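# Move the desk flask flat onto an incubator shelf

## Task

Take the flask that sits on the desk and set it on one of the incubator's shelves. It must rest flat on the shelf surface, keep the same face upward that it had on the desk, and have nothing overhanging the shelf's front edge. The flasks already inside must stay flat on their shelves, unstacked, with their original face up, or the task fails. The task also fails if any flask touches the floor, if either incubator door is opened or closed with a slam, or if the robot falls or ends up leaning. Anything held in place only by the robot at the end does not count.

## Robot and tools

ROBOT. A base that can drive in any direction carries a column about 1.75 m tall. A carriage moves along it over 1.0 m of travel (lift_m) and holds two identical six-joint arms, each ending in a two-finger gripper. The arm bases sit roughly 0.57 m + lift_m above the floor, and parts of the carriage reach about 0.15 m lower than that. A hand reaches up to 0.78 m from its shoulder but only about 0.38 m below its arm base. A hand is about 0.16 m long and 0.1 m wide (0.14 m with fingers open). Parked arm: joints 1 to 6 = 0, 0.05, 0.05, 1.45, 0, 0; parked, the robot is about 0.95 m wide and 0.7 m long. Cameras: carriage_camera, fixed and tilted about 20 degrees down; left_wrist_camera and right_wrist_camera, looking out past the fingertips. The wheel motors are weak (2 N m), so light pushes already stop a drive.

FRAMES. Base frame: origin on the floor beneath the base centre, x forward, y left, z up. left_hand and right_hand are the midpoints between each hand's pads, in this frame; quat_wxyz rotates base axes into hand axes (hand z along the fingers, fingers open along hand y; (1, 0, 0, 0) = hand pointing straight up with joints 1, 5, 6 at 0). Odometry frame = base frame at the scene start; base_odometry counts wheel turns only, so slip looks like travel; heading is left-positive, -3.142 to 3.142.

execute_actions. Arguments: actions, a list holding one action or none (none just reports state and pictures); cameras, a list of names from carriage_camera, left_wrist_camera, right_wrist_camera, all (omitted, null or ["all"] gives every camera; [] gives none). An action may contain base, joints, or both; their motions start together and may finish at different times.
- base: exactly one key, an offset from where the base last reported itself. translate_m: metres straight ahead, forward positive, -2 to 2. strafe_m: metres sideways, left positive, -2 to 2. rotate_rad: radians turned in place, counter-clockwise positive, -6.3 to 6.3.
- joints: a single object keyed by joint name, shared by both arms; each value is an absolute target, not an offset. lift_m 0 to 1 (metres). For each arm (prefix left_ or right_, same ranges): joint1_rad -2.617 to 3.054, yaw about vertical, 0 forward, positive to the left; joint2_rad 0 to 3.141, shoulder, 0 upper arm pointing back level, 1.57 vertical, 3.14 forward level; joint3_rad 0 to 3.141, elbow, 0 folded, 3.14 straight; joint4_rad -1.57 to 1.57, wrist pitch, 0 in line with forearm, positive lifts fingertips; joint5_rad -1.57 to 1.57, wrist yaw, positive swings fingertips to the RIGHT; joint6_rad -2.094 to 2.094, roll about the finger axis, positive clockwise viewed from the forearm; gripper_m 0 to 0.093, pad gap in metres. Done-tolerances: lift ±0.004, joint1/5/6 ±0.02, joint2/3 ±0.055, joint4 ±0.04, gripper ±0.004. A joint left out may keep pushing toward its previous target. Any unknown key or out-of-range number rejects the whole call and nothing moves. One action runs at most 15 s. If a result reports a stop, the remaining execute_actions, wait and finished_scene calls of that same reply are skipped.

wait: seconds, 0 to 10; commands nothing and returns the same report as an empty action.
zoom_image: camera (one of the three) and region [x0, y0, x1, y1] in pixels of that camera's latest full 504x504 image, origin top-left, at most 504 by 504.
finished_scene: scene, the number of the current scene; ends it irreversibly after the last command has been held, and reports success. Replying with no tool call ends everything.

READING RESULTS. pictures lists camera order. joint_positions gives current values. base_status / joint_status: done (base: wheels turned the full amount, slip included; a 1-2 mm move may stop short yet say done), off_target (resting away from target, maybe still pushing; normal for a gripper holding something), contact_stop or time_out (old target dropped, holds where it stopped), not_followed (self-collision check withheld that arm's targets; shown with joint command not followed and a cause: line; the gripper still acts; withheld targets may be retried on later actions), limit_stop_at_motor_heat (resend the target). on_its_own covers uncommanded motion; its held at is a target, not a position. motor_effort: percent of maximum, positive toward higher values, peak in brackets; readings carry fixed and random error. lift effort grows with load; if it keeps dropping while lowering, a hand or load is resting on something. drive_wheels (ignore sign) staying high at rest means the base is still pressing something. ARM HIT means an arm struck the robot hard. MOTOR HOT from 75 °C; OVER-TEMPERATURE FAULT at 90 °C (arm halted 10 s) or 100 °C (arm goes limp and falls).

CAUTIONS. Hand readings drift from truth, more at long reach; a level hand sags 10 to 17 cm under 1 kg, and a fully stretched arm may not lift 1 kg. Grip force is about 45 to 60 N per pad. Stops from contact come late or not at all; arms are not watched during turns and usually not when an arm joint is also commanded; the base may roll about 0.3 m after an arm touches something. After a blocked drive, back off about 0.2 m the way you came (or turn back), repeat if still pressed, then retry; a retreat may stop spuriously, and a second try usually works. The column can hit a table edge the base slides under; never reverse into such an edge. Arms have no contact stop and snap to target once freed. Keep the arms from striking or pressing each other; to free withheld arms, move one clear first, then the other. Tipping is silent and permanent: worst with carriage high, arms out, loads, pulling, or sudden stops; check pictures for a lean. Outstretched arms heat quickly even empty, including while you think, and the robot holds its last command during thinking. Loose objects may get nudged occasionally. Avoid drops, slips, slammed doors and hard pushes.

Each tool is called as a command line: name --argument value for each argument, lists and objects as JSON in quotes; but a table of rows of numbers goes row by row, as --pt "numbers of a row", without its own name.

## Session

execute_actions --actions '[]' --cameras '["carriage_camera"]'

Scene clock: 0.00 s.
base_odometry: x=+0.000 y=+0.000 heading=+0.000 (m, m, rad; odometry frame)
base_status: not commanded
joint_positions: lift_m=+0.302 left_joint1_rad=-0.003 left_joint2_rad=+0.057 left_joint3_rad=+0.039 left_joint4_rad=+1.395 left_joint5_rad=+0.043 left_joint6_rad=-0.018 left_gripper_m=+0.094 right_joint1_rad=+0.006 right_joint2_rad=+0.034 right_joint3_rad=+0.042 right_joint4_rad=+1.416 right_joint5_rad=-0.002 right_joint6_rad=-0.024 right_gripper_m=+0.094
joint_status: not commanded
motor_effort: lift_m=+28 drive_wheels=-2 (%)
left_hand: x=+0.3213 y=+0.3132 z=+1.2981 quat_wxyz=(+0.995, +0.021, +0.097, -0.013) (m; base frame)
right_hand: x=+0.3083 y=-0.3202 z=+1.3005 quat_wxyz=(+0.997, -0.002, +0.074, -0.009) (m; base frame)
pictures: carriage_camera
Images, in order (width x height): carriage_camera 504x504.

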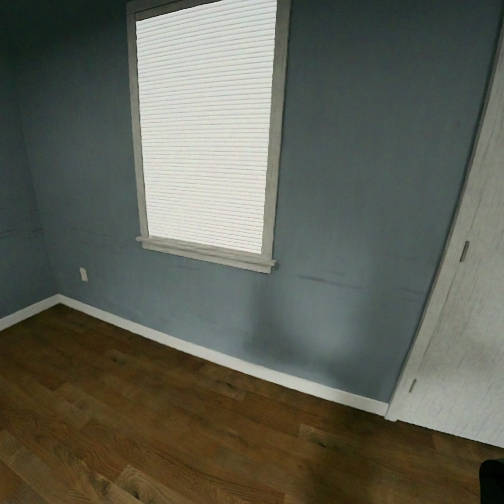

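execute_actions --actions '[{"base":{"rotate_rad":2.4}}]' --cameras '["carriage_camera"]'

Scene clock: 6.03 s.
base_odometry: x=+0.000 y=+0.000 heading=+2.399 (m, m, rad; odometry frame)
base_status: done
joint_positions: lift_m=+0.302 left_joint1_rad=-0.003 left_joint2_rad=+0.057 left_joint3_rad=+0.039 left_joint4_rad=+1.395 left_joint5_rad=+0.043 left_joint6_rad=-0.018 left_gripper_m=+0.094 right_joint1_rad=+0.006 right_joint2_rad=+0.034 right_joint3_rad=+0.042 right_joint4_rad=+1.413 right_joint5_rad=-0.002 right_joint6_rad=-0.024 right_gripper_m=+0.094
joint_status: not commanded
motor_effort: lift_m=+26(23) drive_wheels=+12(31) (%)
left_hand: x=+0.3213 y=+0.3132 z=+1.2981 quat_wxyz=(+0.995, +0.021, +0.097, -0.013) (m; base frame)
right_hand: x=+0.3090 y=-0.3202 z=+1.3003 quat_wxyz=(+0.997, -0.002, +0.075, -0.009) (m; base frame)
pictures: carriage_camera
Images, in order (width x height): carriage_camera 504x504.

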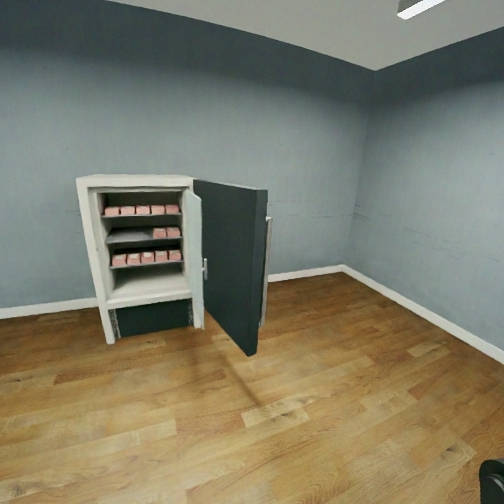

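execute_actions --actions '[{"base":{"rotate_rad":1.5}}]' --cameras '["carriage_camera"]'

Scene clock: 13.83 s.
base_odometry: x=+0.000 y=+0.000 heading=-2.386 (m, m, rad; odometry frame)
base_status: done
joint_positions: lift_m=+0.302 left_joint1_rad=-0.003 left_joint2_rad=+0.057 left_joint3_rad=+0.039 left_joint4_rad=+1.395 left_joint5_rad=+0.043 left_joint6_rad=-0.018 left_gripper_m=+0.094 right_joint1_rad=+0.006 right_joint2_rad=+0.034 right_joint3_rad=+0.042 right_joint4_rad=+1.414 right_joint5_rad=-0.002 right_joint6_rad=-0.024 right_gripper_m=+0.094
joint_status: not commanded
motor_effort: lift_m=+29(24) drive_wheels=+11(26) (%)
left_hand: x=+0.3213 y=+0.3132 z=+1.2981 quat_wxyz=(+0.995, +0.021, +0.097, -0.013) (m; base frame)
right_hand: x=+0.3088 y=-0.3202 z=+1.3004 quat_wxyz=(+0.997, -0.002, +0.075, -0.009) (m; base frame)
pictures: carriage_camera
Images, in order (width x height): carriage_camera 504x504.

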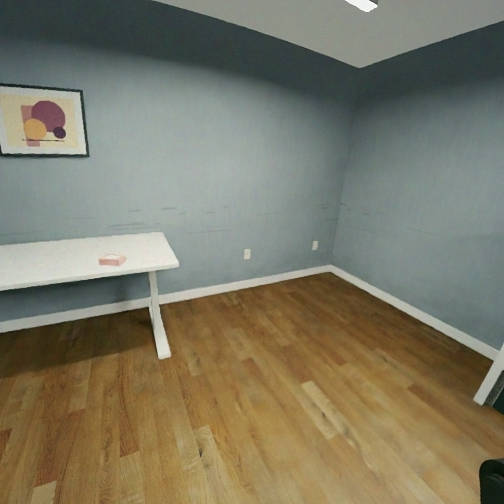

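execute_actions --actions '[{"base":{"rotate_rad":0.45}}]' --cameras '[]'

execute_actions --actions '[{"base":{"translate_m":1.0}}]' --cameras '["carriage_camera"]'

Scene clock: 18.23 s.
base_odometry: x=+0.000 y=+0.000 heading=-1.938 (m, m, rad; odometry frame)
base_status: done
joint_positions: lift_m=+0.302 left_joint1_rad=-0.003 left_joint2_rad=+0.057 left_joint3_rad=+0.039 left_joint4_rad=+1.395 left_joint5_rad=+0.043 left_joint6_rad=-0.018 left_gripper_m=+0.094 right_joint1_rad=+0.006 right_joint2_rad=+0.034 right_joint3_rad=+0.042 right_joint4_rad=+1.414 right_joint5_rad=-0.002 right_joint6_rad=-0.024 right_gripper_m=+0.094
joint_status: not commanded
motor_effort: lift_m=+24(27) drive_wheels=+12(24) (%)
left_hand: x=+0.3213 y=+0.3132 z=+1.2981 quat_wxyz=(+0.995, +0.021, +0.097, -0.013) (m; base frame)
right_hand: x=+0.3087 y=-0.3202 z=+1.3004 quat_wxyz=(+0.997, -0.002, +0.075, -0.009) (m; base frame)
pictures: none
No camera images: the call's "cameras" was empty. Leave "cameras" out to get every camera's image.

Scene clock: 22.63 s.
base_odometry: x=-0.357 y=-0.934 heading=-1.937 (m, m, rad; odometry frame)
base_status: done
joint_positions: lift_m=+0.302 left_joint1_rad=-0.003 left_joint2_rad=+0.057 left_joint3_rad=+0.039 left_joint4_rad=+1.395 left_joint5_rad=+0.043 left_joint6_rad=-0.018 left_gripper_m=+0.094 right_joint1_rad=+0.006 right_joint2_rad=+0.034 right_joint3_rad=+0.042 right_joint4_rad=+1.415 right_joint5_rad=-0.002 right_joint6_rad=-0.024 right_gripper_m=+0.094
joint_status: not commanded
motor_effort: lift_m=+22(26) drive_wheels=-5(30) (%)
left_hand: x=+0.3213 y=+0.3132 z=+1.2981 quat_wxyz=(+0.995, +0.021, +0.097, -0.013) (m; base frame)
right_hand: x=+0.3085 y=-0.3202 z=+1.3004 quat_wxyz=(+0.997, -0.002, +0.074, -0.009) (m; base frame)
pictures: carriage_camera
Images, in order (width x height): carriage_camera 504x504.

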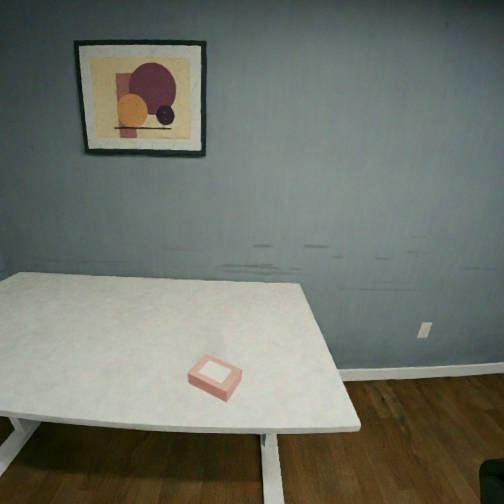

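execute_actions --actions '[{"joints":{"right_joint1_rad":1.05,"right_joint2_rad":1.8,"right_joint3_rad":1.2,"right_joint4_rad":0.0}}]' --cameras '["carriage_camera","right_wrist_camera"]'

Scene clock: 32.17 s.
base_odometry: x=-0.357 y=-0.934 heading=-1.937 (m, m, rad; odometry frame)
base_status: not commanded
joint_positions: lift_m=+0.302 left_joint1_rad=-0.003 left_joint2_rad=+0.057 left_joint3_rad=+0.039 left_joint4_rad=+1.395 left_joint5_rad=+0.043 left_joint6_rad=-0.018 left_gripper_m=+0.094 right_joint1_rad=+1.048 right_joint2_rad=+1.803 right_joint3_rad=+1.175 right_joint4_rad=-0.013 right_joint5_rad=-0.002 right_joint6_rad=-0.024 right_gripper_m=+0.094
joint_status: all done
motor_effort: lift_m=+23(23) drive_wheels=-6(5) (%)
left_hand: x=+0.3213 y=+0.3132 z=+1.2981 quat_wxyz=(+0.995, +0.021, +0.097, -0.013) (m; base frame)
right_hand: x=+0.5264 y=+0.1225 z=+1.0006 quat_wxyz=(+0.390, -0.457, +0.768, +0.220) (m; base frame)
pictures: carriage_camera, right_wrist_camera
Images, in order (width x height): carriage_camera 504x504, right_wrist_camera 504x504.

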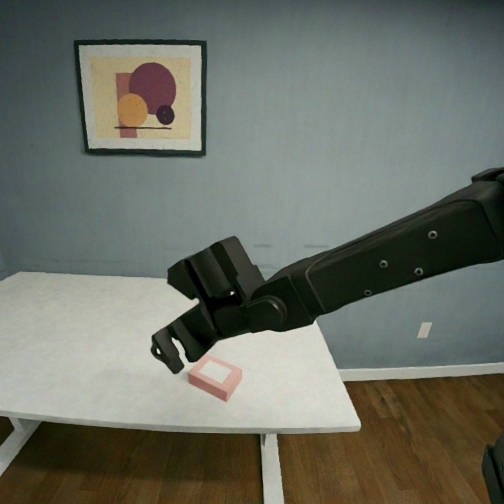

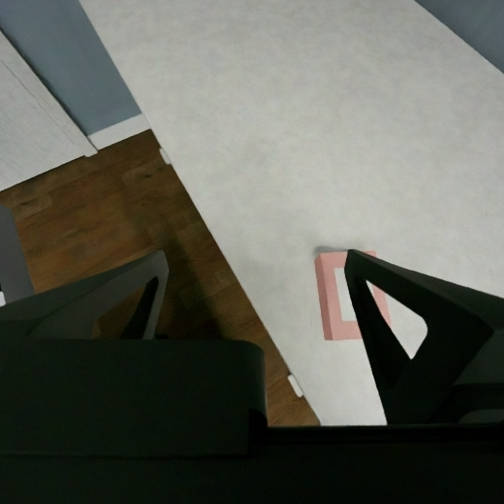

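execute_actions --actions '[{"base":{"strafe_m":-0.2},"joints":{"right_joint3_rad":1.2,"right_joint4_rad":0.6}}]' --cameras '[]'

execute_actions --actions '[{"base":{"translate_m":0.045},"joints":{"lift_m":0.15}}]' --cameras '["right_wrist_camera","carriage_camera"]'

Scene clock: 39.07 s.
base_odometry: x=-0.544 y=-0.863 heading=-1.936 (m, m, rad; odometry frame)
base_status: done
joint_positions: lift_m=+0.302 left_joint1_rad=-0.003 left_joint2_rad=+0.057 left_joint3_rad=+0.039 left_joint4_rad=+1.395 left_joint5_rad=+0.043 left_joint6_rad=-0.018 left_gripper_m=+0.094 right_joint1_rad=+1.048 right_joint2_rad=+1.803 right_joint3_rad=+1.175 right_joint4_rad=+0.588 right_joint5_rad=-0.002 right_joint6_rad=-0.024 right_gripper_m=+0.094
joint_status: all done
motor_effort: lift_m=+21(26) drive_wheels=+0(25) (%)
left_hand: x=+0.3213 y=+0.3132 z=+1.2981 quat_wxyz=(+0.995, +0.021, +0.097, -0.013) (m; base frame)
right_hand: x=+0.5508 y=+0.1647 z=+1.1379 quat_wxyz=(+0.604, -0.369, +0.620, +0.340) (m; base frame)
pictures: none
No camera images: the call's "cameras" was empty. Leave "cameras" out to get every camera's image.

Scene clock: 40.33 s.
base_odometry: x=-0.560 y=-0.905 heading=-1.937 (m, m, rad; odometry frame)
base_status: done
joint_positions: lift_m=+0.150 left_joint1_rad=-0.003 left_joint2_rad=+0.057 left_joint3_rad=+0.039 left_joint4_rad=+1.394 left_joint5_rad=+0.043 left_joint6_rad=-0.018 left_gripper_m=+0.094 right_joint1_rad=+1.048 right_joint2_rad=+1.803 right_joint3_rad=+1.184 right_joint4_rad=+0.586 right_joint5_rad=-0.002 right_joint6_rad=-0.024 right_gripper_m=+0.094
joint_status: all done
motor_effort: lift_m=+25(27) drive_wheels=-3(18) (%)
left_hand: x=+0.3214 y=+0.3132 z=+1.1459 quat_wxyz=(+0.995, +0.021, +0.097, -0.013) (m; base frame)
right_hand: x=+0.5511 y=+0.1655 z=+0.9893 quat_wxyz=(+0.606, -0.368, +0.618, +0.341) (m; base frame)
pictures: carriage_camera, right_wrist_camera
Images, in order (width x height): carriage_camera 504x504, right_wrist_camera 504x504.

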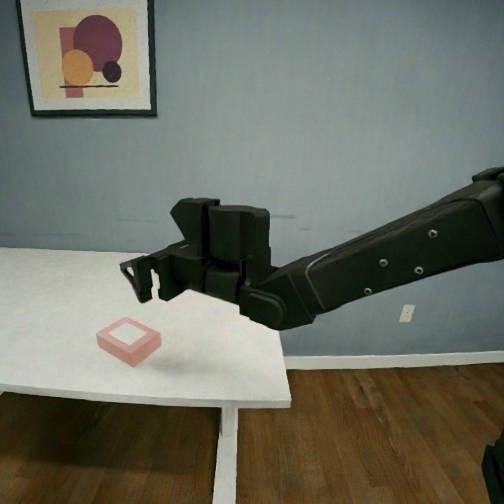

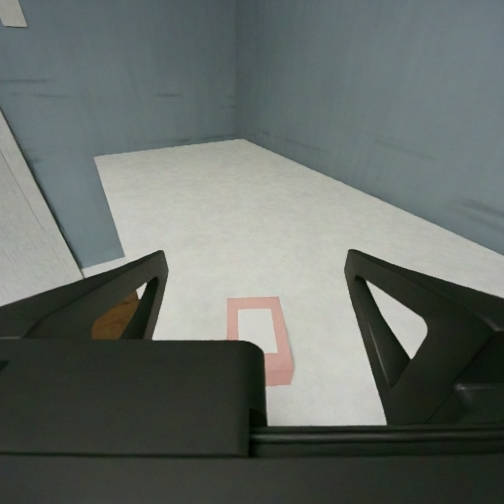

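execute_actions --actions '[{"joints":{"lift_m":0.02}}]' --cameras '["right_wrist_camera"]'

Scene clock: 45.23 s.
base_odometry: x=-0.560 y=-0.905 heading=-1.937 (m, m, rad; odometry frame)
base_status: not commanded
joint_positions: lift_m=+0.020 left_joint1_rad=-0.003 left_joint2_rad=+0.057 left_joint3_rad=+0.039 left_joint4_rad=+1.394 left_joint5_rad=+0.043 left_joint6_rad=-0.018 left_gripper_m=+0.094 right_joint1_rad=+1.048 right_joint2_rad=+1.803 right_joint3_rad=+1.184 right_joint4_rad=+0.586 right_joint5_rad=-0.003 right_joint6_rad=-0.024 right_gripper_m=+0.094
joint_status: all done
motor_effort: lift_m=+25(27) drive_wheels=-2(2) (%)
left_hand: x=+0.3214 y=+0.3132 z=+1.0159 quat_wxyz=(+0.995, +0.021, +0.097, -0.013) (m; base frame)
right_hand: x=+0.5511 y=+0.1655 z=+0.8593 quat_wxyz=(+0.605, -0.368, +0.618, +0.341) (m; base frame)
pictures: right_wrist_camera
Images, in order (width x height): right_wrist_camera 504x504.

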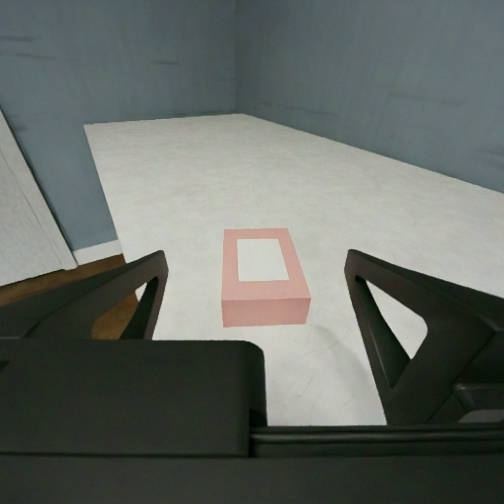

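execute_actions --actions '[{"base":{"strafe_m":0.108}}]' --cameras '[]'

execute_actions --actions '[{"base":{"translate_m":0.062}}]' --cameras '["right_wrist_camera"]'

Scene clock: 50.23 s.
base_odometry: x=-0.460 y=-0.944 heading=-1.937 (m, m, rad; odometry frame)
base_status: done
joint_positions: lift_m=+0.020 left_joint1_rad=-0.003 left_joint2_rad=+0.057 left_joint3_rad=+0.039 left_joint4_rad=+1.394 left_joint5_rad=+0.043 left_joint6_rad=-0.018 left_gripper_m=+0.094 right_joint1_rad=+1.048 right_joint2_rad=+1.803 right_joint3_rad=+1.184 right_joint4_rad=+0.587 right_joint5_rad=-0.003 right_joint6_rad=-0.024 right_gripper_m=+0.094
joint_status: not commanded
motor_effort: lift_m=+19(23) drive_wheels=-1(27) (%)
left_hand: x=+0.3214 y=+0.3132 z=+1.0159 quat_wxyz=(+0.995, +0.021, +0.097, -0.013) (m; base frame)
right_hand: x=+0.5511 y=+0.1655 z=+0.8594 quat_wxyz=(+0.606, -0.368, +0.617, +0.341) (m; base frame)
pictures: none
No camera images: the call's "cameras" was empty. Leave "cameras" out to get every camera's image.

Scene clock: 51.63 s.
base_odometry: x=-0.482 y=-1.002 heading=-1.937 (m, m, rad; odometry frame)
base_status: done
joint_positions: lift_m=+0.020 left_joint1_rad=-0.003 left_joint2_rad=+0.057 left_joint3_rad=+0.039 left_joint4_rad=+1.394 left_joint5_rad=+0.043 left_joint6_rad=-0.018 left_gripper_m=+0.094 right_joint1_rad=+1.048 right_joint2_rad=+1.803 right_joint3_rad=+1.184 right_joint4_rad=+0.587 right_joint5_rad=-0.003 right_joint6_rad=-0.024 right_gripper_m=+0.094
joint_status: not commanded
motor_effort: lift_m=+20(26) drive_wheels=-4(23) (%)
left_hand: x=+0.3214 y=+0.3132 z=+1.0159 quat_wxyz=(+0.995, +0.021, +0.097, -0.013) (m; base frame)
right_hand: x=+0.5511 y=+0.1655 z=+0.8596 quat_wxyz=(+0.606, -0.368, +0.617, +0.342) (m; base frame)
pictures: right_wrist_camera
Images, in order (width x height): right_wrist_camera 504x504.

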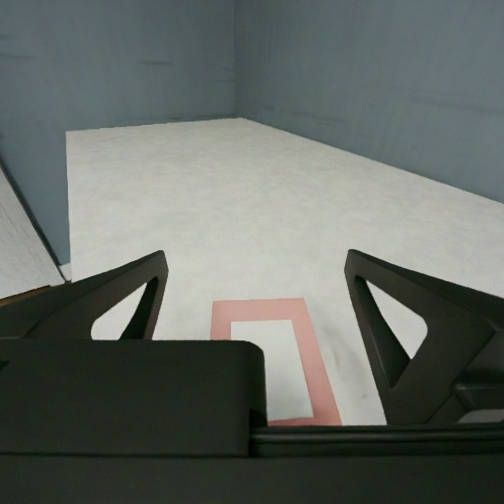

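execute_actions --actions '[{"joints":{"right_joint3_rad":0.95,"right_joint4_rad":0.84}}]' --cameras '["right_wrist_camera"]'

Scene clock: 54.97 s.
base_odometry: x=-0.482 y=-1.002 heading=-1.937 (m, m, rad; odometry frame)
base_status: not commanded
joint_positions: lift_m=+0.020 left_joint1_rad=-0.003 left_joint2_rad=+0.057 left_joint3_rad=+0.039 left_joint4_rad=+1.394 left_joint5_rad=+0.043 left_joint6_rad=-0.018 left_gripper_m=+0.094 right_joint1_rad=+1.048 right_joint2_rad=+1.803 right_joint3_rad=+0.958 right_joint4_rad=+0.820 right_joint5_rad=-0.003 right_joint6_rad=-0.024 right_gripper_m=+0.094
joint_status: all done
motor_effort: lift_m=+26(25) drive_wheels=-4(4) (%)
left_hand: x=+0.3214 y=+0.3132 z=+1.0159 quat_wxyz=(+0.995, +0.021, +0.097, -0.013) (m; base frame)
right_hand: x=+0.5377 y=+0.1424 z=+0.8115 quat_wxyz=(+0.608, -0.367, +0.615, +0.343) (m; base frame)
pictures: right_wrist_camera
Images, in order (width x height): right_wrist_camera 504x504.

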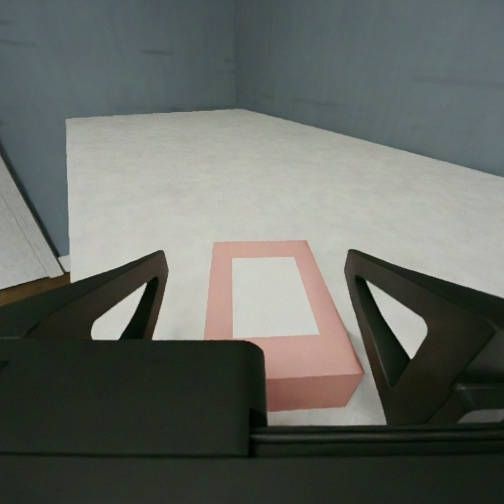

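execute_actions --actions '[{"base":{"translate_m":0.015}}]' --cameras '[]'

execute_actions --actions '[{"joints":{"right_joint3_rad":0.8,"right_joint4_rad":0.99}}]' --cameras '["right_wrist_camera"]'

Scene clock: 58.07 s.
base_odometry: x=-0.487 y=-1.016 heading=-1.936 (m, m, rad; odometry frame)
base_status: done
joint_positions: lift_m=+0.020 left_joint1_rad=-0.003 left_joint2_rad=+0.057 left_joint3_rad=+0.039 left_joint4_rad=+1.395 left_joint5_rad=+0.043 left_joint6_rad=-0.018 left_gripper_m=+0.094 right_joint1_rad=+1.048 right_joint2_rad=+1.803 right_joint3_rad=+0.958 right_joint4_rad=+0.823 right_joint5_rad=-0.003 right_joint6_rad=-0.024 right_gripper_m=+0.094
joint_status: not commanded
motor_effort: lift_m=+22(22) drive_wheels=-2(32) (%)
left_hand: x=+0.3213 y=+0.3132 z=+1.0160 quat_wxyz=(+0.995, +0.021, +0.097, -0.013) (m; base frame)
right_hand: x=+0.5377 y=+0.1424 z=+0.8124 quat_wxyz=(+0.609, -0.366, +0.614, +0.343) (m; base frame)
pictures: none
No camera images: the call's "cameras" was empty. Leave "cameras" out to get every camera's image.

Scene clock: 58.87 s.
base_odometry: x=-0.487 y=-1.016 heading=-1.936 (m, m, rad; odometry frame)
base_status: not commanded
joint_positions: lift_m=+0.020 left_joint1_rad=-0.003 left_joint2_rad=+0.057 left_joint3_rad=+0.039 left_joint4_rad=+1.395 left_joint5_rad=+0.043 left_joint6_rad=-0.018 left_gripper_m=+0.094 right_joint1_rad=+1.048 right_joint2_rad=+1.803 right_joint3_rad=+0.809 right_joint4_rad=+0.970 right_joint5_rad=-0.003 right_joint6_rad=-0.024 right_gripper_m=+0.094
joint_status: all done
motor_effort: lift_m=+26(23) drive_wheels=-3(4) (%)
left_hand: x=+0.3213 y=+0.3132 z=+1.0160 quat_wxyz=(+0.995, +0.021, +0.097, -0.013) (m; base frame)
right_hand: x=+0.5259 y=+0.1218 z=+0.7824 quat_wxyz=(+0.608, -0.367, +0.615, +0.343) (m; base frame)
pictures: right_wrist_camera
Images, in order (width x height): right_wrist_camera 504x504.

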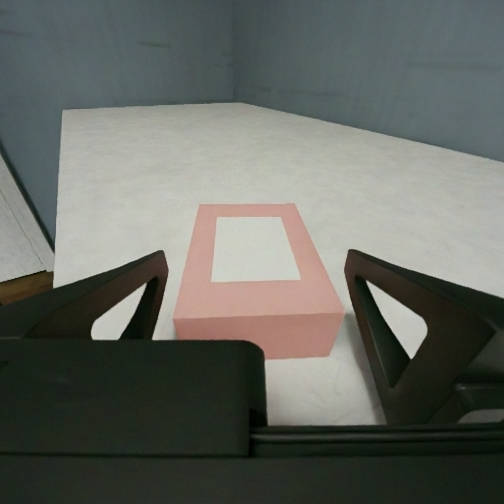

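execute_actions --actions '[{"base":{"strafe_m":0.048}}]' --cameras '[]'

execute_actions --actions '[{"base":{"translate_m":0.028}}]' --cameras '["right_wrist_camera"]'

Scene clock: 65.97 s.
base_odometry: x=-0.442 y=-1.033 heading=-1.936 (m, m, rad; odometry frame)
base_status: done
joint_positions: lift_m=+0.020 left_joint1_rad=-0.003 left_joint2_rad=+0.057 left_joint3_rad=+0.039 left_joint4_rad=+1.395 left_joint5_rad=+0.043 left_joint6_rad=-0.018 left_gripper_m=+0.094 right_joint1_rad=+1.048 right_joint2_rad=+1.803 right_joint3_rad=+0.809 right_joint4_rad=+0.985 right_joint5_rad=-0.003 right_joint6_rad=-0.024 right_gripper_m=+0.094
joint_status: not commanded
motor_effort: lift_m=+24(25) drive_wheels=-2(23) (%)
left_hand: x=+0.3213 y=+0.3132 z=+1.0160 quat_wxyz=(+0.995, +0.021, +0.097, -0.013) (m; base frame)
right_hand: x=+0.5259 y=+0.1219 z=+0.7860 quat_wxyz=(+0.613, -0.364, +0.610, +0.346) (m; base frame)
pictures: none
No camera images: the call's "cameras" was empty. Leave "cameras" out to get every camera's image.

Scene clock: 66.93 s.
base_odometry: x=-0.452 y=-1.059 heading=-1.936 (m, m, rad; odometry frame)
base_status: done
joint_positions: lift_m=+0.020 left_joint1_rad=-0.003 left_joint2_rad=+0.057 left_joint3_rad=+0.039 left_joint4_rad=+1.395 left_joint5_rad=+0.043 left_joint6_rad=-0.018 left_gripper_m=+0.094 right_joint1_rad=+1.048 right_joint2_rad=+1.803 right_joint3_rad=+0.809 right_joint4_rad=+0.985 right_joint5_rad=-0.003 right_joint6_rad=-0.024 right_gripper_m=+0.094
joint_status: not commanded
motor_effort: lift_m=+22(24) drive_wheels=+4(19) (%)
left_hand: x=+0.3213 y=+0.3132 z=+1.0160 quat_wxyz=(+0.995, +0.021, +0.097, -0.013) (m; base frame)
right_hand: x=+0.5259 y=+0.1219 z=+0.7861 quat_wxyz=(+0.613, -0.364, +0.610, +0.346) (m; base frame)
pictures: right_wrist_camera
Images, in order (width x height): right_wrist_camera 504x504.

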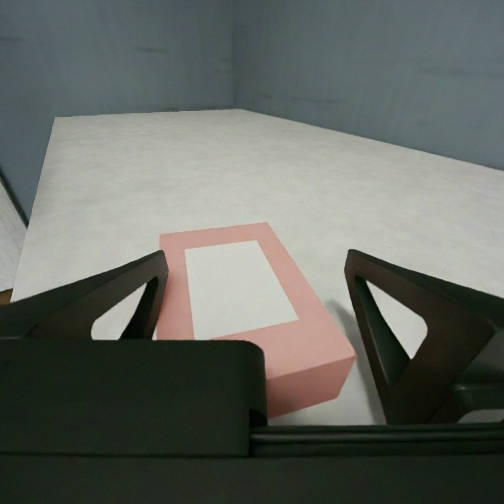

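execute_actions --actions '[{"joints":{"right_gripper_m":0.0}}]' --cameras '["right_wrist_camera"]'

Scene clock: 69.27 s.
base_odometry: x=-0.452 y=-1.059 heading=-1.936 (m, m, rad; odometry frame)
base_status: not commanded
joint_positions: lift_m=+0.020 left_joint1_rad=-0.003 left_joint2_rad=+0.057 left_joint3_rad=+0.039 left_joint4_rad=+1.394 left_joint5_rad=+0.043 left_joint6_rad=-0.018 left_gripper_m=+0.094 right_joint1_rad=+1.048 right_joint2_rad=+1.792 right_joint3_rad=+0.809 right_joint4_rad=+1.004 right_joint5_rad=-0.004 right_joint6_rad=-0.017 right_gripper_m=+0.000
joint_status: all done
motor_effort: lift_m=+23(25) drive_wheels=+5(5) (%)
left_hand: x=+0.3214 y=+0.3132 z=+1.0160 quat_wxyz=(+0.995, +0.021, +0.097, -0.013) (m; base frame)
right_hand: x=+0.5253 y=+0.1211 z=+0.7963 quat_wxyz=(+0.621, -0.356, +0.602, +0.353) (m; base frame)
pictures: right_wrist_camera
Images, in order (width x height): right_wrist_camera 504x504.

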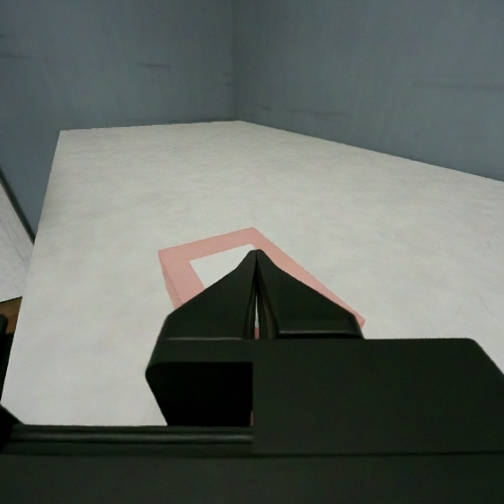

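execute_actions --actions '[{"joints":{"right_gripper_m":0.093,"right_joint2_rad":1.8,"right_joint3_rad":0.95,"right_joint4_rad":0.84}}]' --cameras '["right_wrist_camera"]'

Scene clock: 72.40 s.
base_odometry: x=-0.452 y=-1.059 heading=-1.936 (m, m, rad; odometry frame)
base_status: not commanded
joint_positions: lift_m=+0.020 left_joint1_rad=-0.003 left_joint2_rad=+0.057 left_joint3_rad=+0.039 left_joint4_rad=+1.394 left_joint5_rad=+0.043 left_joint6_rad=-0.018 left_gripper_m=+0.094 right_joint1_rad=+1.048 right_joint2_rad=+1.792 right_joint3_rad=+0.933 right_joint4_rad=+0.843 right_joint5_rad=-0.004 right_joint6_rad=-0.018 right_gripper_m=+0.093
joint_status: all done
motor_effort: lift_m=+29(24) drive_wheels=+5(6) (%)
left_hand: x=+0.3214 y=+0.3132 z=+1.0160 quat_wxyz=(+0.995, +0.021, +0.097, -0.013) (m; base frame)
right_hand: x=+0.5351 y=+0.1381 z=+0.8113 quat_wxyz=(+0.609, -0.364, +0.613, +0.347) (m; base frame)
pictures: right_wrist_camera
Images, in order (width x height): right_wrist_camera 504x504.

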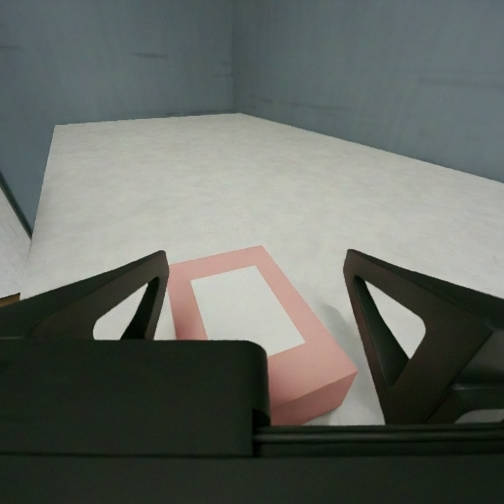

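execute_actions --actions '[{"joints":{"right_joint5_rad":-0.25}}]' --cameras '["right_wrist_camera"]'

Scene clock: 76.30 s.
base_odometry: x=-0.452 y=-1.059 heading=-1.936 (m, m, rad; odometry frame)
base_status: not commanded
joint_positions: lift_m=+0.020 left_joint1_rad=-0.003 left_joint2_rad=+0.057 left_joint3_rad=+0.039 left_joint4_rad=+1.394 left_joint5_rad=+0.043 left_joint6_rad=-0.018 left_gripper_m=+0.094 right_joint1_rad=+1.048 right_joint2_rad=+1.792 right_joint3_rad=+0.933 right_joint4_rad=+0.842 right_joint5_rad=-0.239 right_joint6_rad=-0.018 right_gripper_m=+0.093
joint_status: all done
motor_effort: lift_m=+22(24) drive_wheels=+4(4) (%)
left_hand: x=+0.3214 y=+0.3132 z=+1.0160 quat_wxyz=(+0.995, +0.021, +0.097, -0.013) (m; base frame)
right_hand: x=+0.4980 y=+0.1538 z=+0.8113 quat_wxyz=(+0.564, -0.432, +0.568, +0.417) (m; base frame)
pictures: right_wrist_camera
Images, in order (width x height): right_wrist_camera 504x504.

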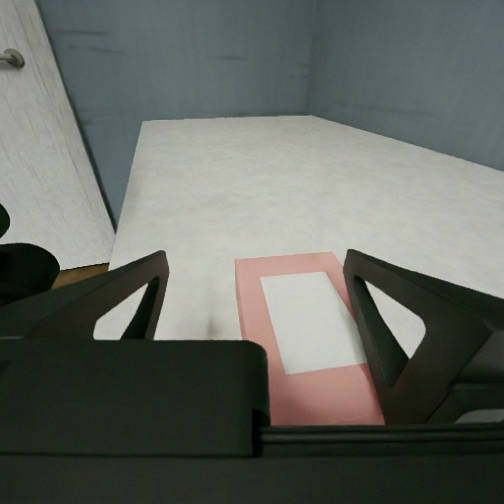

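execute_actions --actions '[{"base":{"translate_m":0.032},"joints":{"right_joint5_rad":-0.3}}]' --cameras '["right_wrist_camera"]'

Scene clock: 79.93 s.
base_odometry: x=-0.463 y=-1.089 heading=-1.935 (m, m, rad; odometry frame)
base_status: done
joint_positions: lift_m=+0.020 left_joint1_rad=-0.003 left_joint2_rad=+0.057 left_joint3_rad=+0.039 left_joint4_rad=+1.395 left_joint5_rad=+0.043 left_joint6_rad=-0.018 left_gripper_m=+0.094 right_joint1_rad=+1.048 right_joint2_rad=+1.792 right_joint3_rad=+0.933 right_joint4_rad=+0.839 right_joint5_rad=-0.289 right_joint6_rad=-0.018 right_gripper_m=+0.093
joint_status: all done
motor_effort: lift_m=+23(25) drive_wheels=+4(28) (%)
left_hand: x=+0.3213 y=+0.3132 z=+1.0160 quat_wxyz=(+0.995, +0.021, +0.097, -0.013) (m; base frame)
right_hand: x=+0.4897 y=+0.1561 z=+0.8107 quat_wxyz=(+0.552, -0.446, +0.557, +0.431) (m; base frame)
pictures: right_wrist_camera
Images, in order (width x height): right_wrist_camera 504x504.

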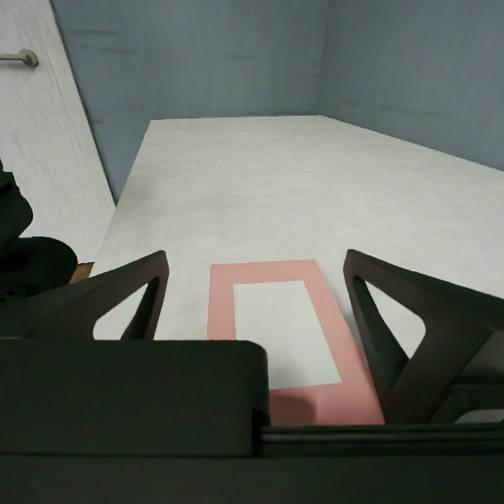

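execute_actions --actions '[{"base":{"translate_m":0.014}}]' --cameras '[]'

execute_actions --actions '[{"joints":{"right_joint3_rad":0.65,"right_joint4_rad":1.14}}]' --cameras '["right_wrist_camera"]'

Scene clock: 83.93 s.
base_odometry: x=-0.468 y=-1.102 heading=-1.935 (m, m, rad; odometry frame)
base_status: done
joint_positions: lift_m=+0.020 left_joint1_rad=-0.003 left_joint2_rad=+0.057 left_joint3_rad=+0.039 left_joint4_rad=+1.395 left_joint5_rad=+0.043 left_joint6_rad=-0.018 left_gripper_m=+0.094 right_joint1_rad=+1.048 right_joint2_rad=+1.792 right_joint3_rad=+0.933 right_joint4_rad=+0.838 right_joint5_rad=-0.290 right_joint6_rad=-0.018 right_gripper_m=+0.093
joint_status: not commanded
motor_effort: lift_m=+25(20) drive_wheels=-4(30) (%)
left_hand: x=+0.3213 y=+0.3132 z=+1.0160 quat_wxyz=(+0.995, +0.021, +0.097, -0.013) (m; base frame)
right_hand: x=+0.4895 y=+0.1561 z=+0.8102 quat_wxyz=(+0.551, -0.446, +0.558, +0.431) (m; base frame)
pictures: none
No camera images: the call's "cameras" was empty. Leave "cameras" out to get every camera's image.

Scene clock: 84.83 s.
base_odometry: x=-0.468 y=-1.102 heading=-1.935 (m, m, rad; odometry frame)
base_status: not commanded
joint_positions: lift_m=+0.020 left_joint1_rad=-0.003 left_joint2_rad=+0.057 left_joint3_rad=+0.039 left_joint4_rad=+1.395 left_joint5_rad=+0.043 left_joint6_rad=-0.018 left_gripper_m=+0.094 right_joint1_rad=+1.048 right_joint2_rad=+1.792 right_joint3_rad=+0.675 right_joint4_rad=+1.174 right_joint5_rad=-0.290 right_joint6_rad=-0.031 right_gripper_m=+0.093
joint_status: all done
motor_effort: lift_m=+21(25) drive_wheels=-2(3) (%)
left_hand: x=+0.3213 y=+0.3132 z=+1.0160 quat_wxyz=(+0.995, +0.021, +0.097, -0.013) (m; base frame)
right_hand: x=+0.4673 y=+0.1175 z=+0.7815 quat_wxyz=(+0.580, -0.439, +0.529, +0.437) (m; base frame)
pictures: right_wrist_camera
Images, in order (width x height): right_wrist_camera 504x504.

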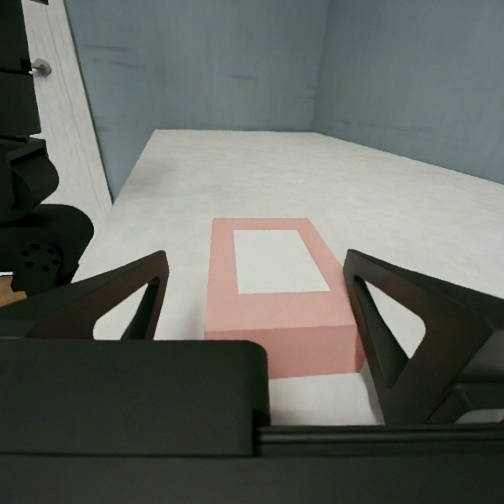

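execute_actions --actions '[{"base":{"translate_m":-0.008}}]' --cameras '[]'

execute_actions --actions '[{"base":{"strafe_m":0.04}}]' --cameras '[]'

execute_actions --actions '[{"joints":{"right_gripper_m":0.0}}]' --cameras '["right_wrist_camera"]'

Scene clock: 90.50 s.
base_odometry: x=-0.465 y=-1.095 heading=-1.934 (m, m, rad; odometry frame)
base_status: done
joint_positions: lift_m=+0.020 left_joint1_rad=-0.003 left_joint2_rad=+0.057 left_joint3_rad=+0.039 left_joint4_rad=+1.394 left_joint5_rad=+0.043 left_joint6_rad=-0.018 left_gripper_m=+0.094 right_joint1_rad=+1.048 right_joint2_rad=+1.792 right_joint3_rad=+0.675 right_joint4_rad=+1.167 right_joint5_rad=-0.290 right_joint6_rad=-0.031 right_gripper_m=+0.093
joint_status: not commanded
motor_effort: lift_m=+22(25) drive_wheels=-3(28) (%)
left_hand: x=+0.3214 y=+0.3132 z=+1.0160 quat_wxyz=(+0.995, +0.021, +0.097, -0.013) (m; base frame)
right_hand: x=+0.4674 y=+0.1176 z=+0.7798 quat_wxyz=(+0.578, -0.440, +0.531, +0.436) (m; base frame)
pictures: none
No camera images: the call's "cameras" was empty. Leave "cameras" out to get every camera's image.

Scene clock: 91.60 s.
base_odometry: x=-0.428 y=-1.109 heading=-1.935 (m, m, rad; odometry frame)
base_status: done
joint_positions: lift_m=+0.020 left_joint1_rad=-0.003 left_joint2_rad=+0.057 left_joint3_rad=+0.039 left_joint4_rad=+1.394 left_joint5_rad=+0.043 left_joint6_rad=-0.018 left_gripper_m=+0.094 right_joint1_rad=+1.048 right_joint2_rad=+1.792 right_joint3_rad=+0.675 right_joint4_rad=+1.165 right_joint5_rad=-0.290 right_joint6_rad=-0.031 right_gripper_m=+0.093
joint_status: not commanded
motor_effort: lift_m=+21(25) drive_wheels=-3(22) (%)
left_hand: x=+0.3214 y=+0.3132 z=+1.0160 quat_wxyz=(+0.995, +0.021, +0.097, -0.013) (m; base frame)
right_hand: x=+0.4674 y=+0.1176 z=+0.7794 quat_wxyz=(+0.577, -0.440, +0.532, +0.436) (m; base frame)
pictures: none
No camera images: the call's "cameras" was empty. Leave "cameras" out to get every camera's image.

Scene clock: 92.33 s.
base_odometry: x=-0.428 y=-1.109 heading=-1.935 (m, m, rad; odometry frame)
base_status: not commanded
joint_positions: lift_m=+0.020 left_joint1_rad=-0.003 left_joint2_rad=+0.057 left_joint3_rad=+0.039 left_joint4_rad=+1.394 left_joint5_rad=+0.043 left_joint6_rad=-0.018 left_gripper_m=+0.094 right_joint1_rad=+1.048 right_joint2_rad=+1.792 right_joint3_rad=+0.675 right_joint4_rad=+1.166 right_joint5_rad=-0.291 right_joint6_rad=-0.031 right_gripper_m=+0.000
joint_status: all done
motor_effort: lift_m=+26(26) drive_wheels=-2(1) (%)
left_hand: x=+0.3214 y=+0.3132 z=+1.0160 quat_wxyz=(+0.995, +0.021, +0.097, -0.013) (m; base frame)
right_hand: x=+0.4671 y=+0.1177 z=+0.7796 quat_wxyz=(+0.577, -0.441, +0.531, +0.436) (m; base frame)
pictures: right_wrist_camera
Images, in order (width x height): right_wrist_camera 504x504.

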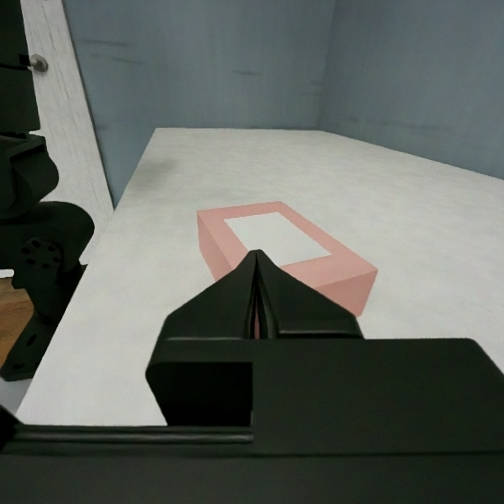

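execute_actions --actions '[{"joints":{"right_gripper_m":0.093,"right_joint3_rad":1.0,"right_joint4_rad":0.79}}]' --cameras '["right_wrist_camera","carriage_camera"]'

Scene clock: 98.57 s.
base_odometry: x=-0.428 y=-1.109 heading=-1.935 (m, m, rad; odometry frame)
base_status: not commanded
joint_positions: lift_m=+0.020 left_joint1_rad=-0.003 left_joint2_rad=+0.057 left_joint3_rad=+0.039 left_joint4_rad=+1.394 left_joint5_rad=+0.043 left_joint6_rad=-0.018 left_gripper_m=+0.094 right_joint1_rad=+1.048 right_joint2_rad=+1.792 right_joint3_rad=+0.982 right_joint4_rad=+0.793 right_joint5_rad=-0.291 right_joint6_rad=-0.030 right_gripper_m=+0.093
joint_status: all done
motor_effort: lift_m=+27(21) drive_wheels=-1(1) (%)
left_hand: x=+0.3214 y=+0.3132 z=+1.0160 quat_wxyz=(+0.995, +0.021, +0.097, -0.013) (m; base frame)
right_hand: x=+0.4928 y=+0.1622 z=+0.8217 quat_wxyz=(+0.555, -0.450, +0.553, +0.428) (m; base frame)
pictures: carriage_camera, right_wrist_camera
Images, in order (width x height): carriage_camera 504x504, right_wrist_camera 504x504.

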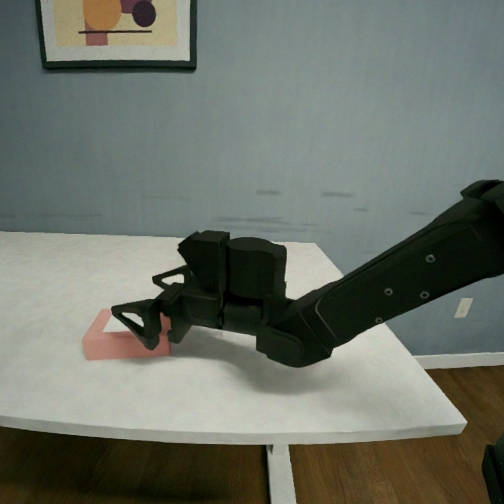

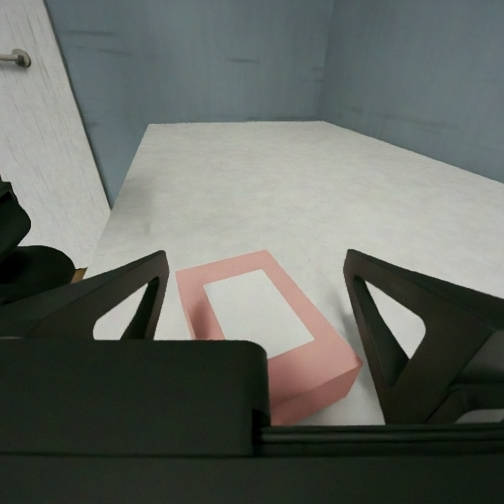

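execute_actions --actions '[{"joints":{"right_joint5_rad":-0.58}}]' --cameras '["right_wrist_camera"]'

Scene clock: 102.03 s.
base_odometry: x=-0.428 y=-1.109 heading=-1.935 (m, m, rad; odometry frame)
base_status: not commanded
joint_positions: lift_m=+0.020 left_joint1_rad=-0.003 left_joint2_rad=+0.057 left_joint3_rad=+0.039 left_joint4_rad=+1.394 left_joint5_rad=+0.043 left_joint6_rad=-0.018 left_gripper_m=+0.094 right_joint1_rad=+1.048 right_joint2_rad=+1.792 right_joint3_rad=+0.982 right_joint4_rad=+0.792 right_joint5_rad=-0.568 right_joint6_rad=-0.030 right_gripper_m=+0.093
joint_status: all done
motor_effort: lift_m=+28(25) drive_wheels=-1(2) (%)
left_hand: x=+0.3214 y=+0.3132 z=+1.0160 quat_wxyz=(+0.995, +0.021, +0.097, -0.013) (m; base frame)
right_hand: x=+0.4455 y=+0.1666 z=+0.8219 quat_wxyz=(+0.490, -0.520, +0.487, +0.502) (m; base frame)
pictures: right_wrist_camera
Images, in order (width x height): right_wrist_camera 504x504.

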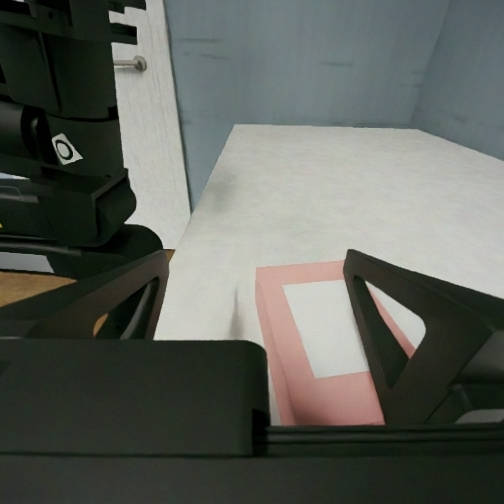

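execute_actions --actions '[{"base":{"translate_m":0.045}}]' --cameras '["right_wrist_camera"]'

Scene clock: 105.80 s.
base_odometry: x=-0.441 y=-1.140 heading=-1.933 (m, m, rad; odometry frame)
base_status: translate_m contact_stop (by the wheels' count: +0.033 of +0.045)
joint_positions: lift_m=+0.020 left_joint1_rad=+0.004 left_joint2_rad=+0.059 left_joint3_rad=+0.039 left_joint4_rad=+1.390 left_joint5_rad=+0.042 left_joint6_rad=-0.018 left_gripper_m=+0.094 right_joint1_rad=+1.056 right_joint2_rad=+1.800 right_joint3_rad=+0.987 right_joint4_rad=+0.782 right_joint5_rad=-0.572 right_joint6_rad=-0.029 right_gripper_m=+0.093
joint_status: not commanded
motor_effort: lift_m=+26(26) drive_wheels=+19(72) (%)
left_hand: x=+0.3233 y=+0.3136 z=+1.0157 quat_wxyz=(+0.995, +0.020, +0.101, -0.009) (m; base frame)
right_hand: x=+0.4415 y=+0.1694 z=+0.8181 quat_wxyz=(+0.482, -0.524, +0.488, +0.505) (m; base frame)
pictures: right_wrist_camera
Images, in order (width x height): right_wrist_camera 504x504.

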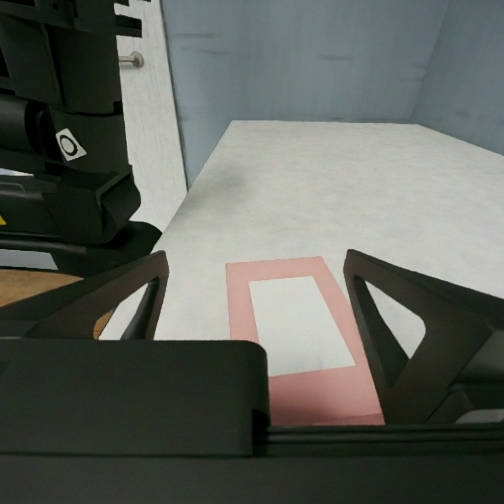

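execute_actions --actions '[{"base":{"strafe_m":-0.03},"joints":{"right_joint2_rad":2.1,"right_joint3_rad":1.45,"right_joint4_rad":0.65}}]' --cameras '["right_wrist_camera"]'

Scene clock: 113.60 s.
base_odometry: x=-0.469 y=-1.129 heading=-1.933 (m, m, rad; odometry frame)
base_status: done
joint_positions: lift_m=+0.020 left_joint1_rad=+0.004 left_joint2_rad=+0.059 left_joint3_rad=+0.039 left_joint4_rad=+1.390 left_joint5_rad=+0.042 left_joint6_rad=-0.018 left_gripper_m=+0.094 right_joint1_rad=+1.056 right_joint2_rad=+2.103 right_joint3_rad=+1.433 right_joint4_rad=+0.646 right_joint5_rad=-0.573 right_joint6_rad=-0.031 right_gripper_m=+0.093
joint_status: all done
motor_effort: lift_m=+20(23) drive_wheels=+3(20) (%)
left_hand: x=+0.3233 y=+0.3136 z=+1.0157 quat_wxyz=(+0.995, +0.020, +0.101, -0.009) (m; base frame)
right_hand: x=+0.4865 y=+0.2488 z=+0.8215 quat_wxyz=(+0.485, -0.524, +0.485, +0.505) (m; base frame)
pictures: right_wrist_camera
Images, in order (width x height): right_wrist_camera 504x504.

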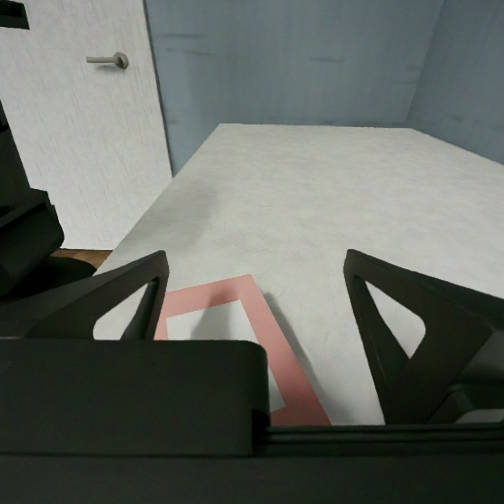

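execute_actions --actions '[{"joints":{"right_joint3_rad":1.1,"right_joint4_rad":1.0}}]' --cameras '["right_wrist_camera","carriage_camera"]'

Scene clock: 117.80 s.
base_odometry: x=-0.469 y=-1.129 heading=-1.933 (m, m, rad; odometry frame)
base_status: not commanded
joint_positions: lift_m=+0.020 left_joint1_rad=+0.004 left_joint2_rad=+0.059 left_joint3_rad=+0.039 left_joint4_rad=+1.390 left_joint5_rad=+0.042 left_joint6_rad=-0.018 left_gripper_m=+0.094 right_joint1_rad=+1.053 right_joint2_rad=+2.101 right_joint3_rad=+1.135 right_joint4_rad=+1.059 right_joint5_rad=-0.571 right_joint6_rad=-0.040 right_gripper_m=+0.093
joint_status: right_joint4_rad off_target (ended at +1.059, target +1.000); the others done
motor_effort: lift_m=+26(25) drive_wheels=+4(4) (%)
left_hand: x=+0.3233 y=+0.3136 z=+1.0157 quat_wxyz=(+0.995, +0.020, +0.101, -0.009) (m; base frame)
right_hand: x=+0.4676 y=+0.2118 z=+0.7849 quat_wxyz=(+0.528, -0.514, +0.444, +0.510) (m; base frame)
pictures: carriage_camera, right_wrist_camera
Images, in order (width x height): carriage_camera 504x504, right_wrist_camera 504x504.

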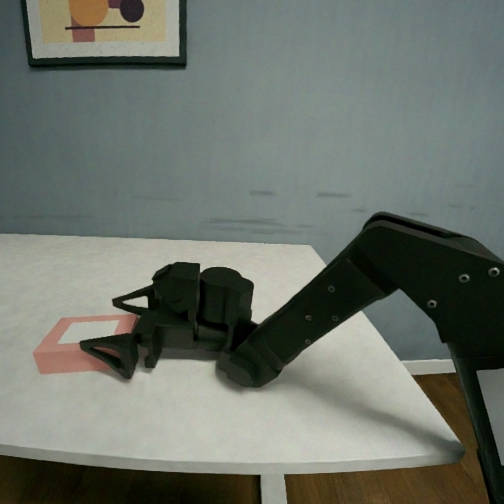

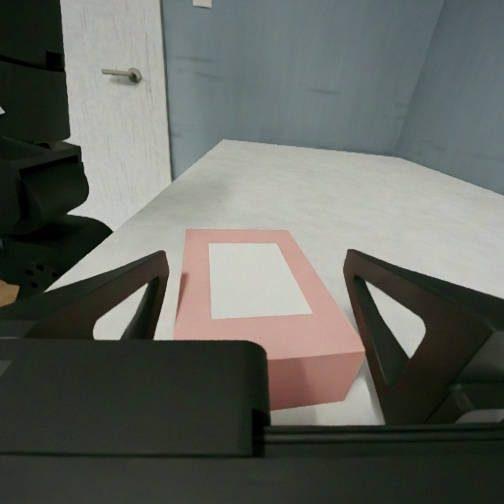

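execute_actions --actions '[{"joints":{"right_gripper_m":0.0,"right_joint4_rad":0.95}}]' --cameras '["right_wrist_camera"]'

Scene clock: 123.00 s.
base_odometry: x=-0.469 y=-1.129 heading=-1.933 (m, m, rad; odometry frame)
base_status: not commanded
joint_positions: lift_m=+0.020 left_joint1_rad=+0.004 left_joint2_rad=+0.059 left_joint3_rad=+0.039 left_joint4_rad=+1.390 left_joint5_rad=+0.042 left_joint6_rad=-0.018 left_gripper_m=+0.094 right_joint1_rad=+1.053 right_joint2_rad=+2.094 right_joint3_rad=+1.135 right_joint4_rad=+1.046 right_joint5_rad=-0.572 right_joint6_rad=-0.041 right_gripper_m=+0.079
joint_status: right_joint4_rad off_target (ended at +1.046, target +0.950); right_gripper_m off_target (ended at +0.079, target +0.000)
motor_effort: lift_m=+24(24) drive_wheels=+3(3) (%)
left_hand: x=+0.3233 y=+0.3136 z=+1.0157 quat_wxyz=(+0.995, +0.020, +0.101, -0.009) (m; base frame)
right_hand: x=+0.4674 y=+0.2114 z=+0.7860 quat_wxyz=(+0.526, -0.515, +0.445, +0.510) (m; base frame)
pictures: right_wrist_camera
Images, in order (width x height): right_wrist_camera 504x504.

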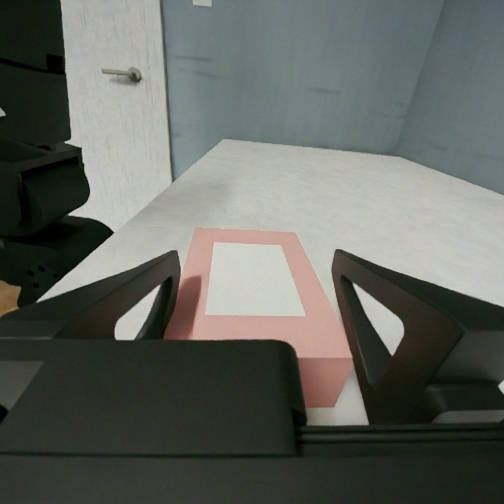

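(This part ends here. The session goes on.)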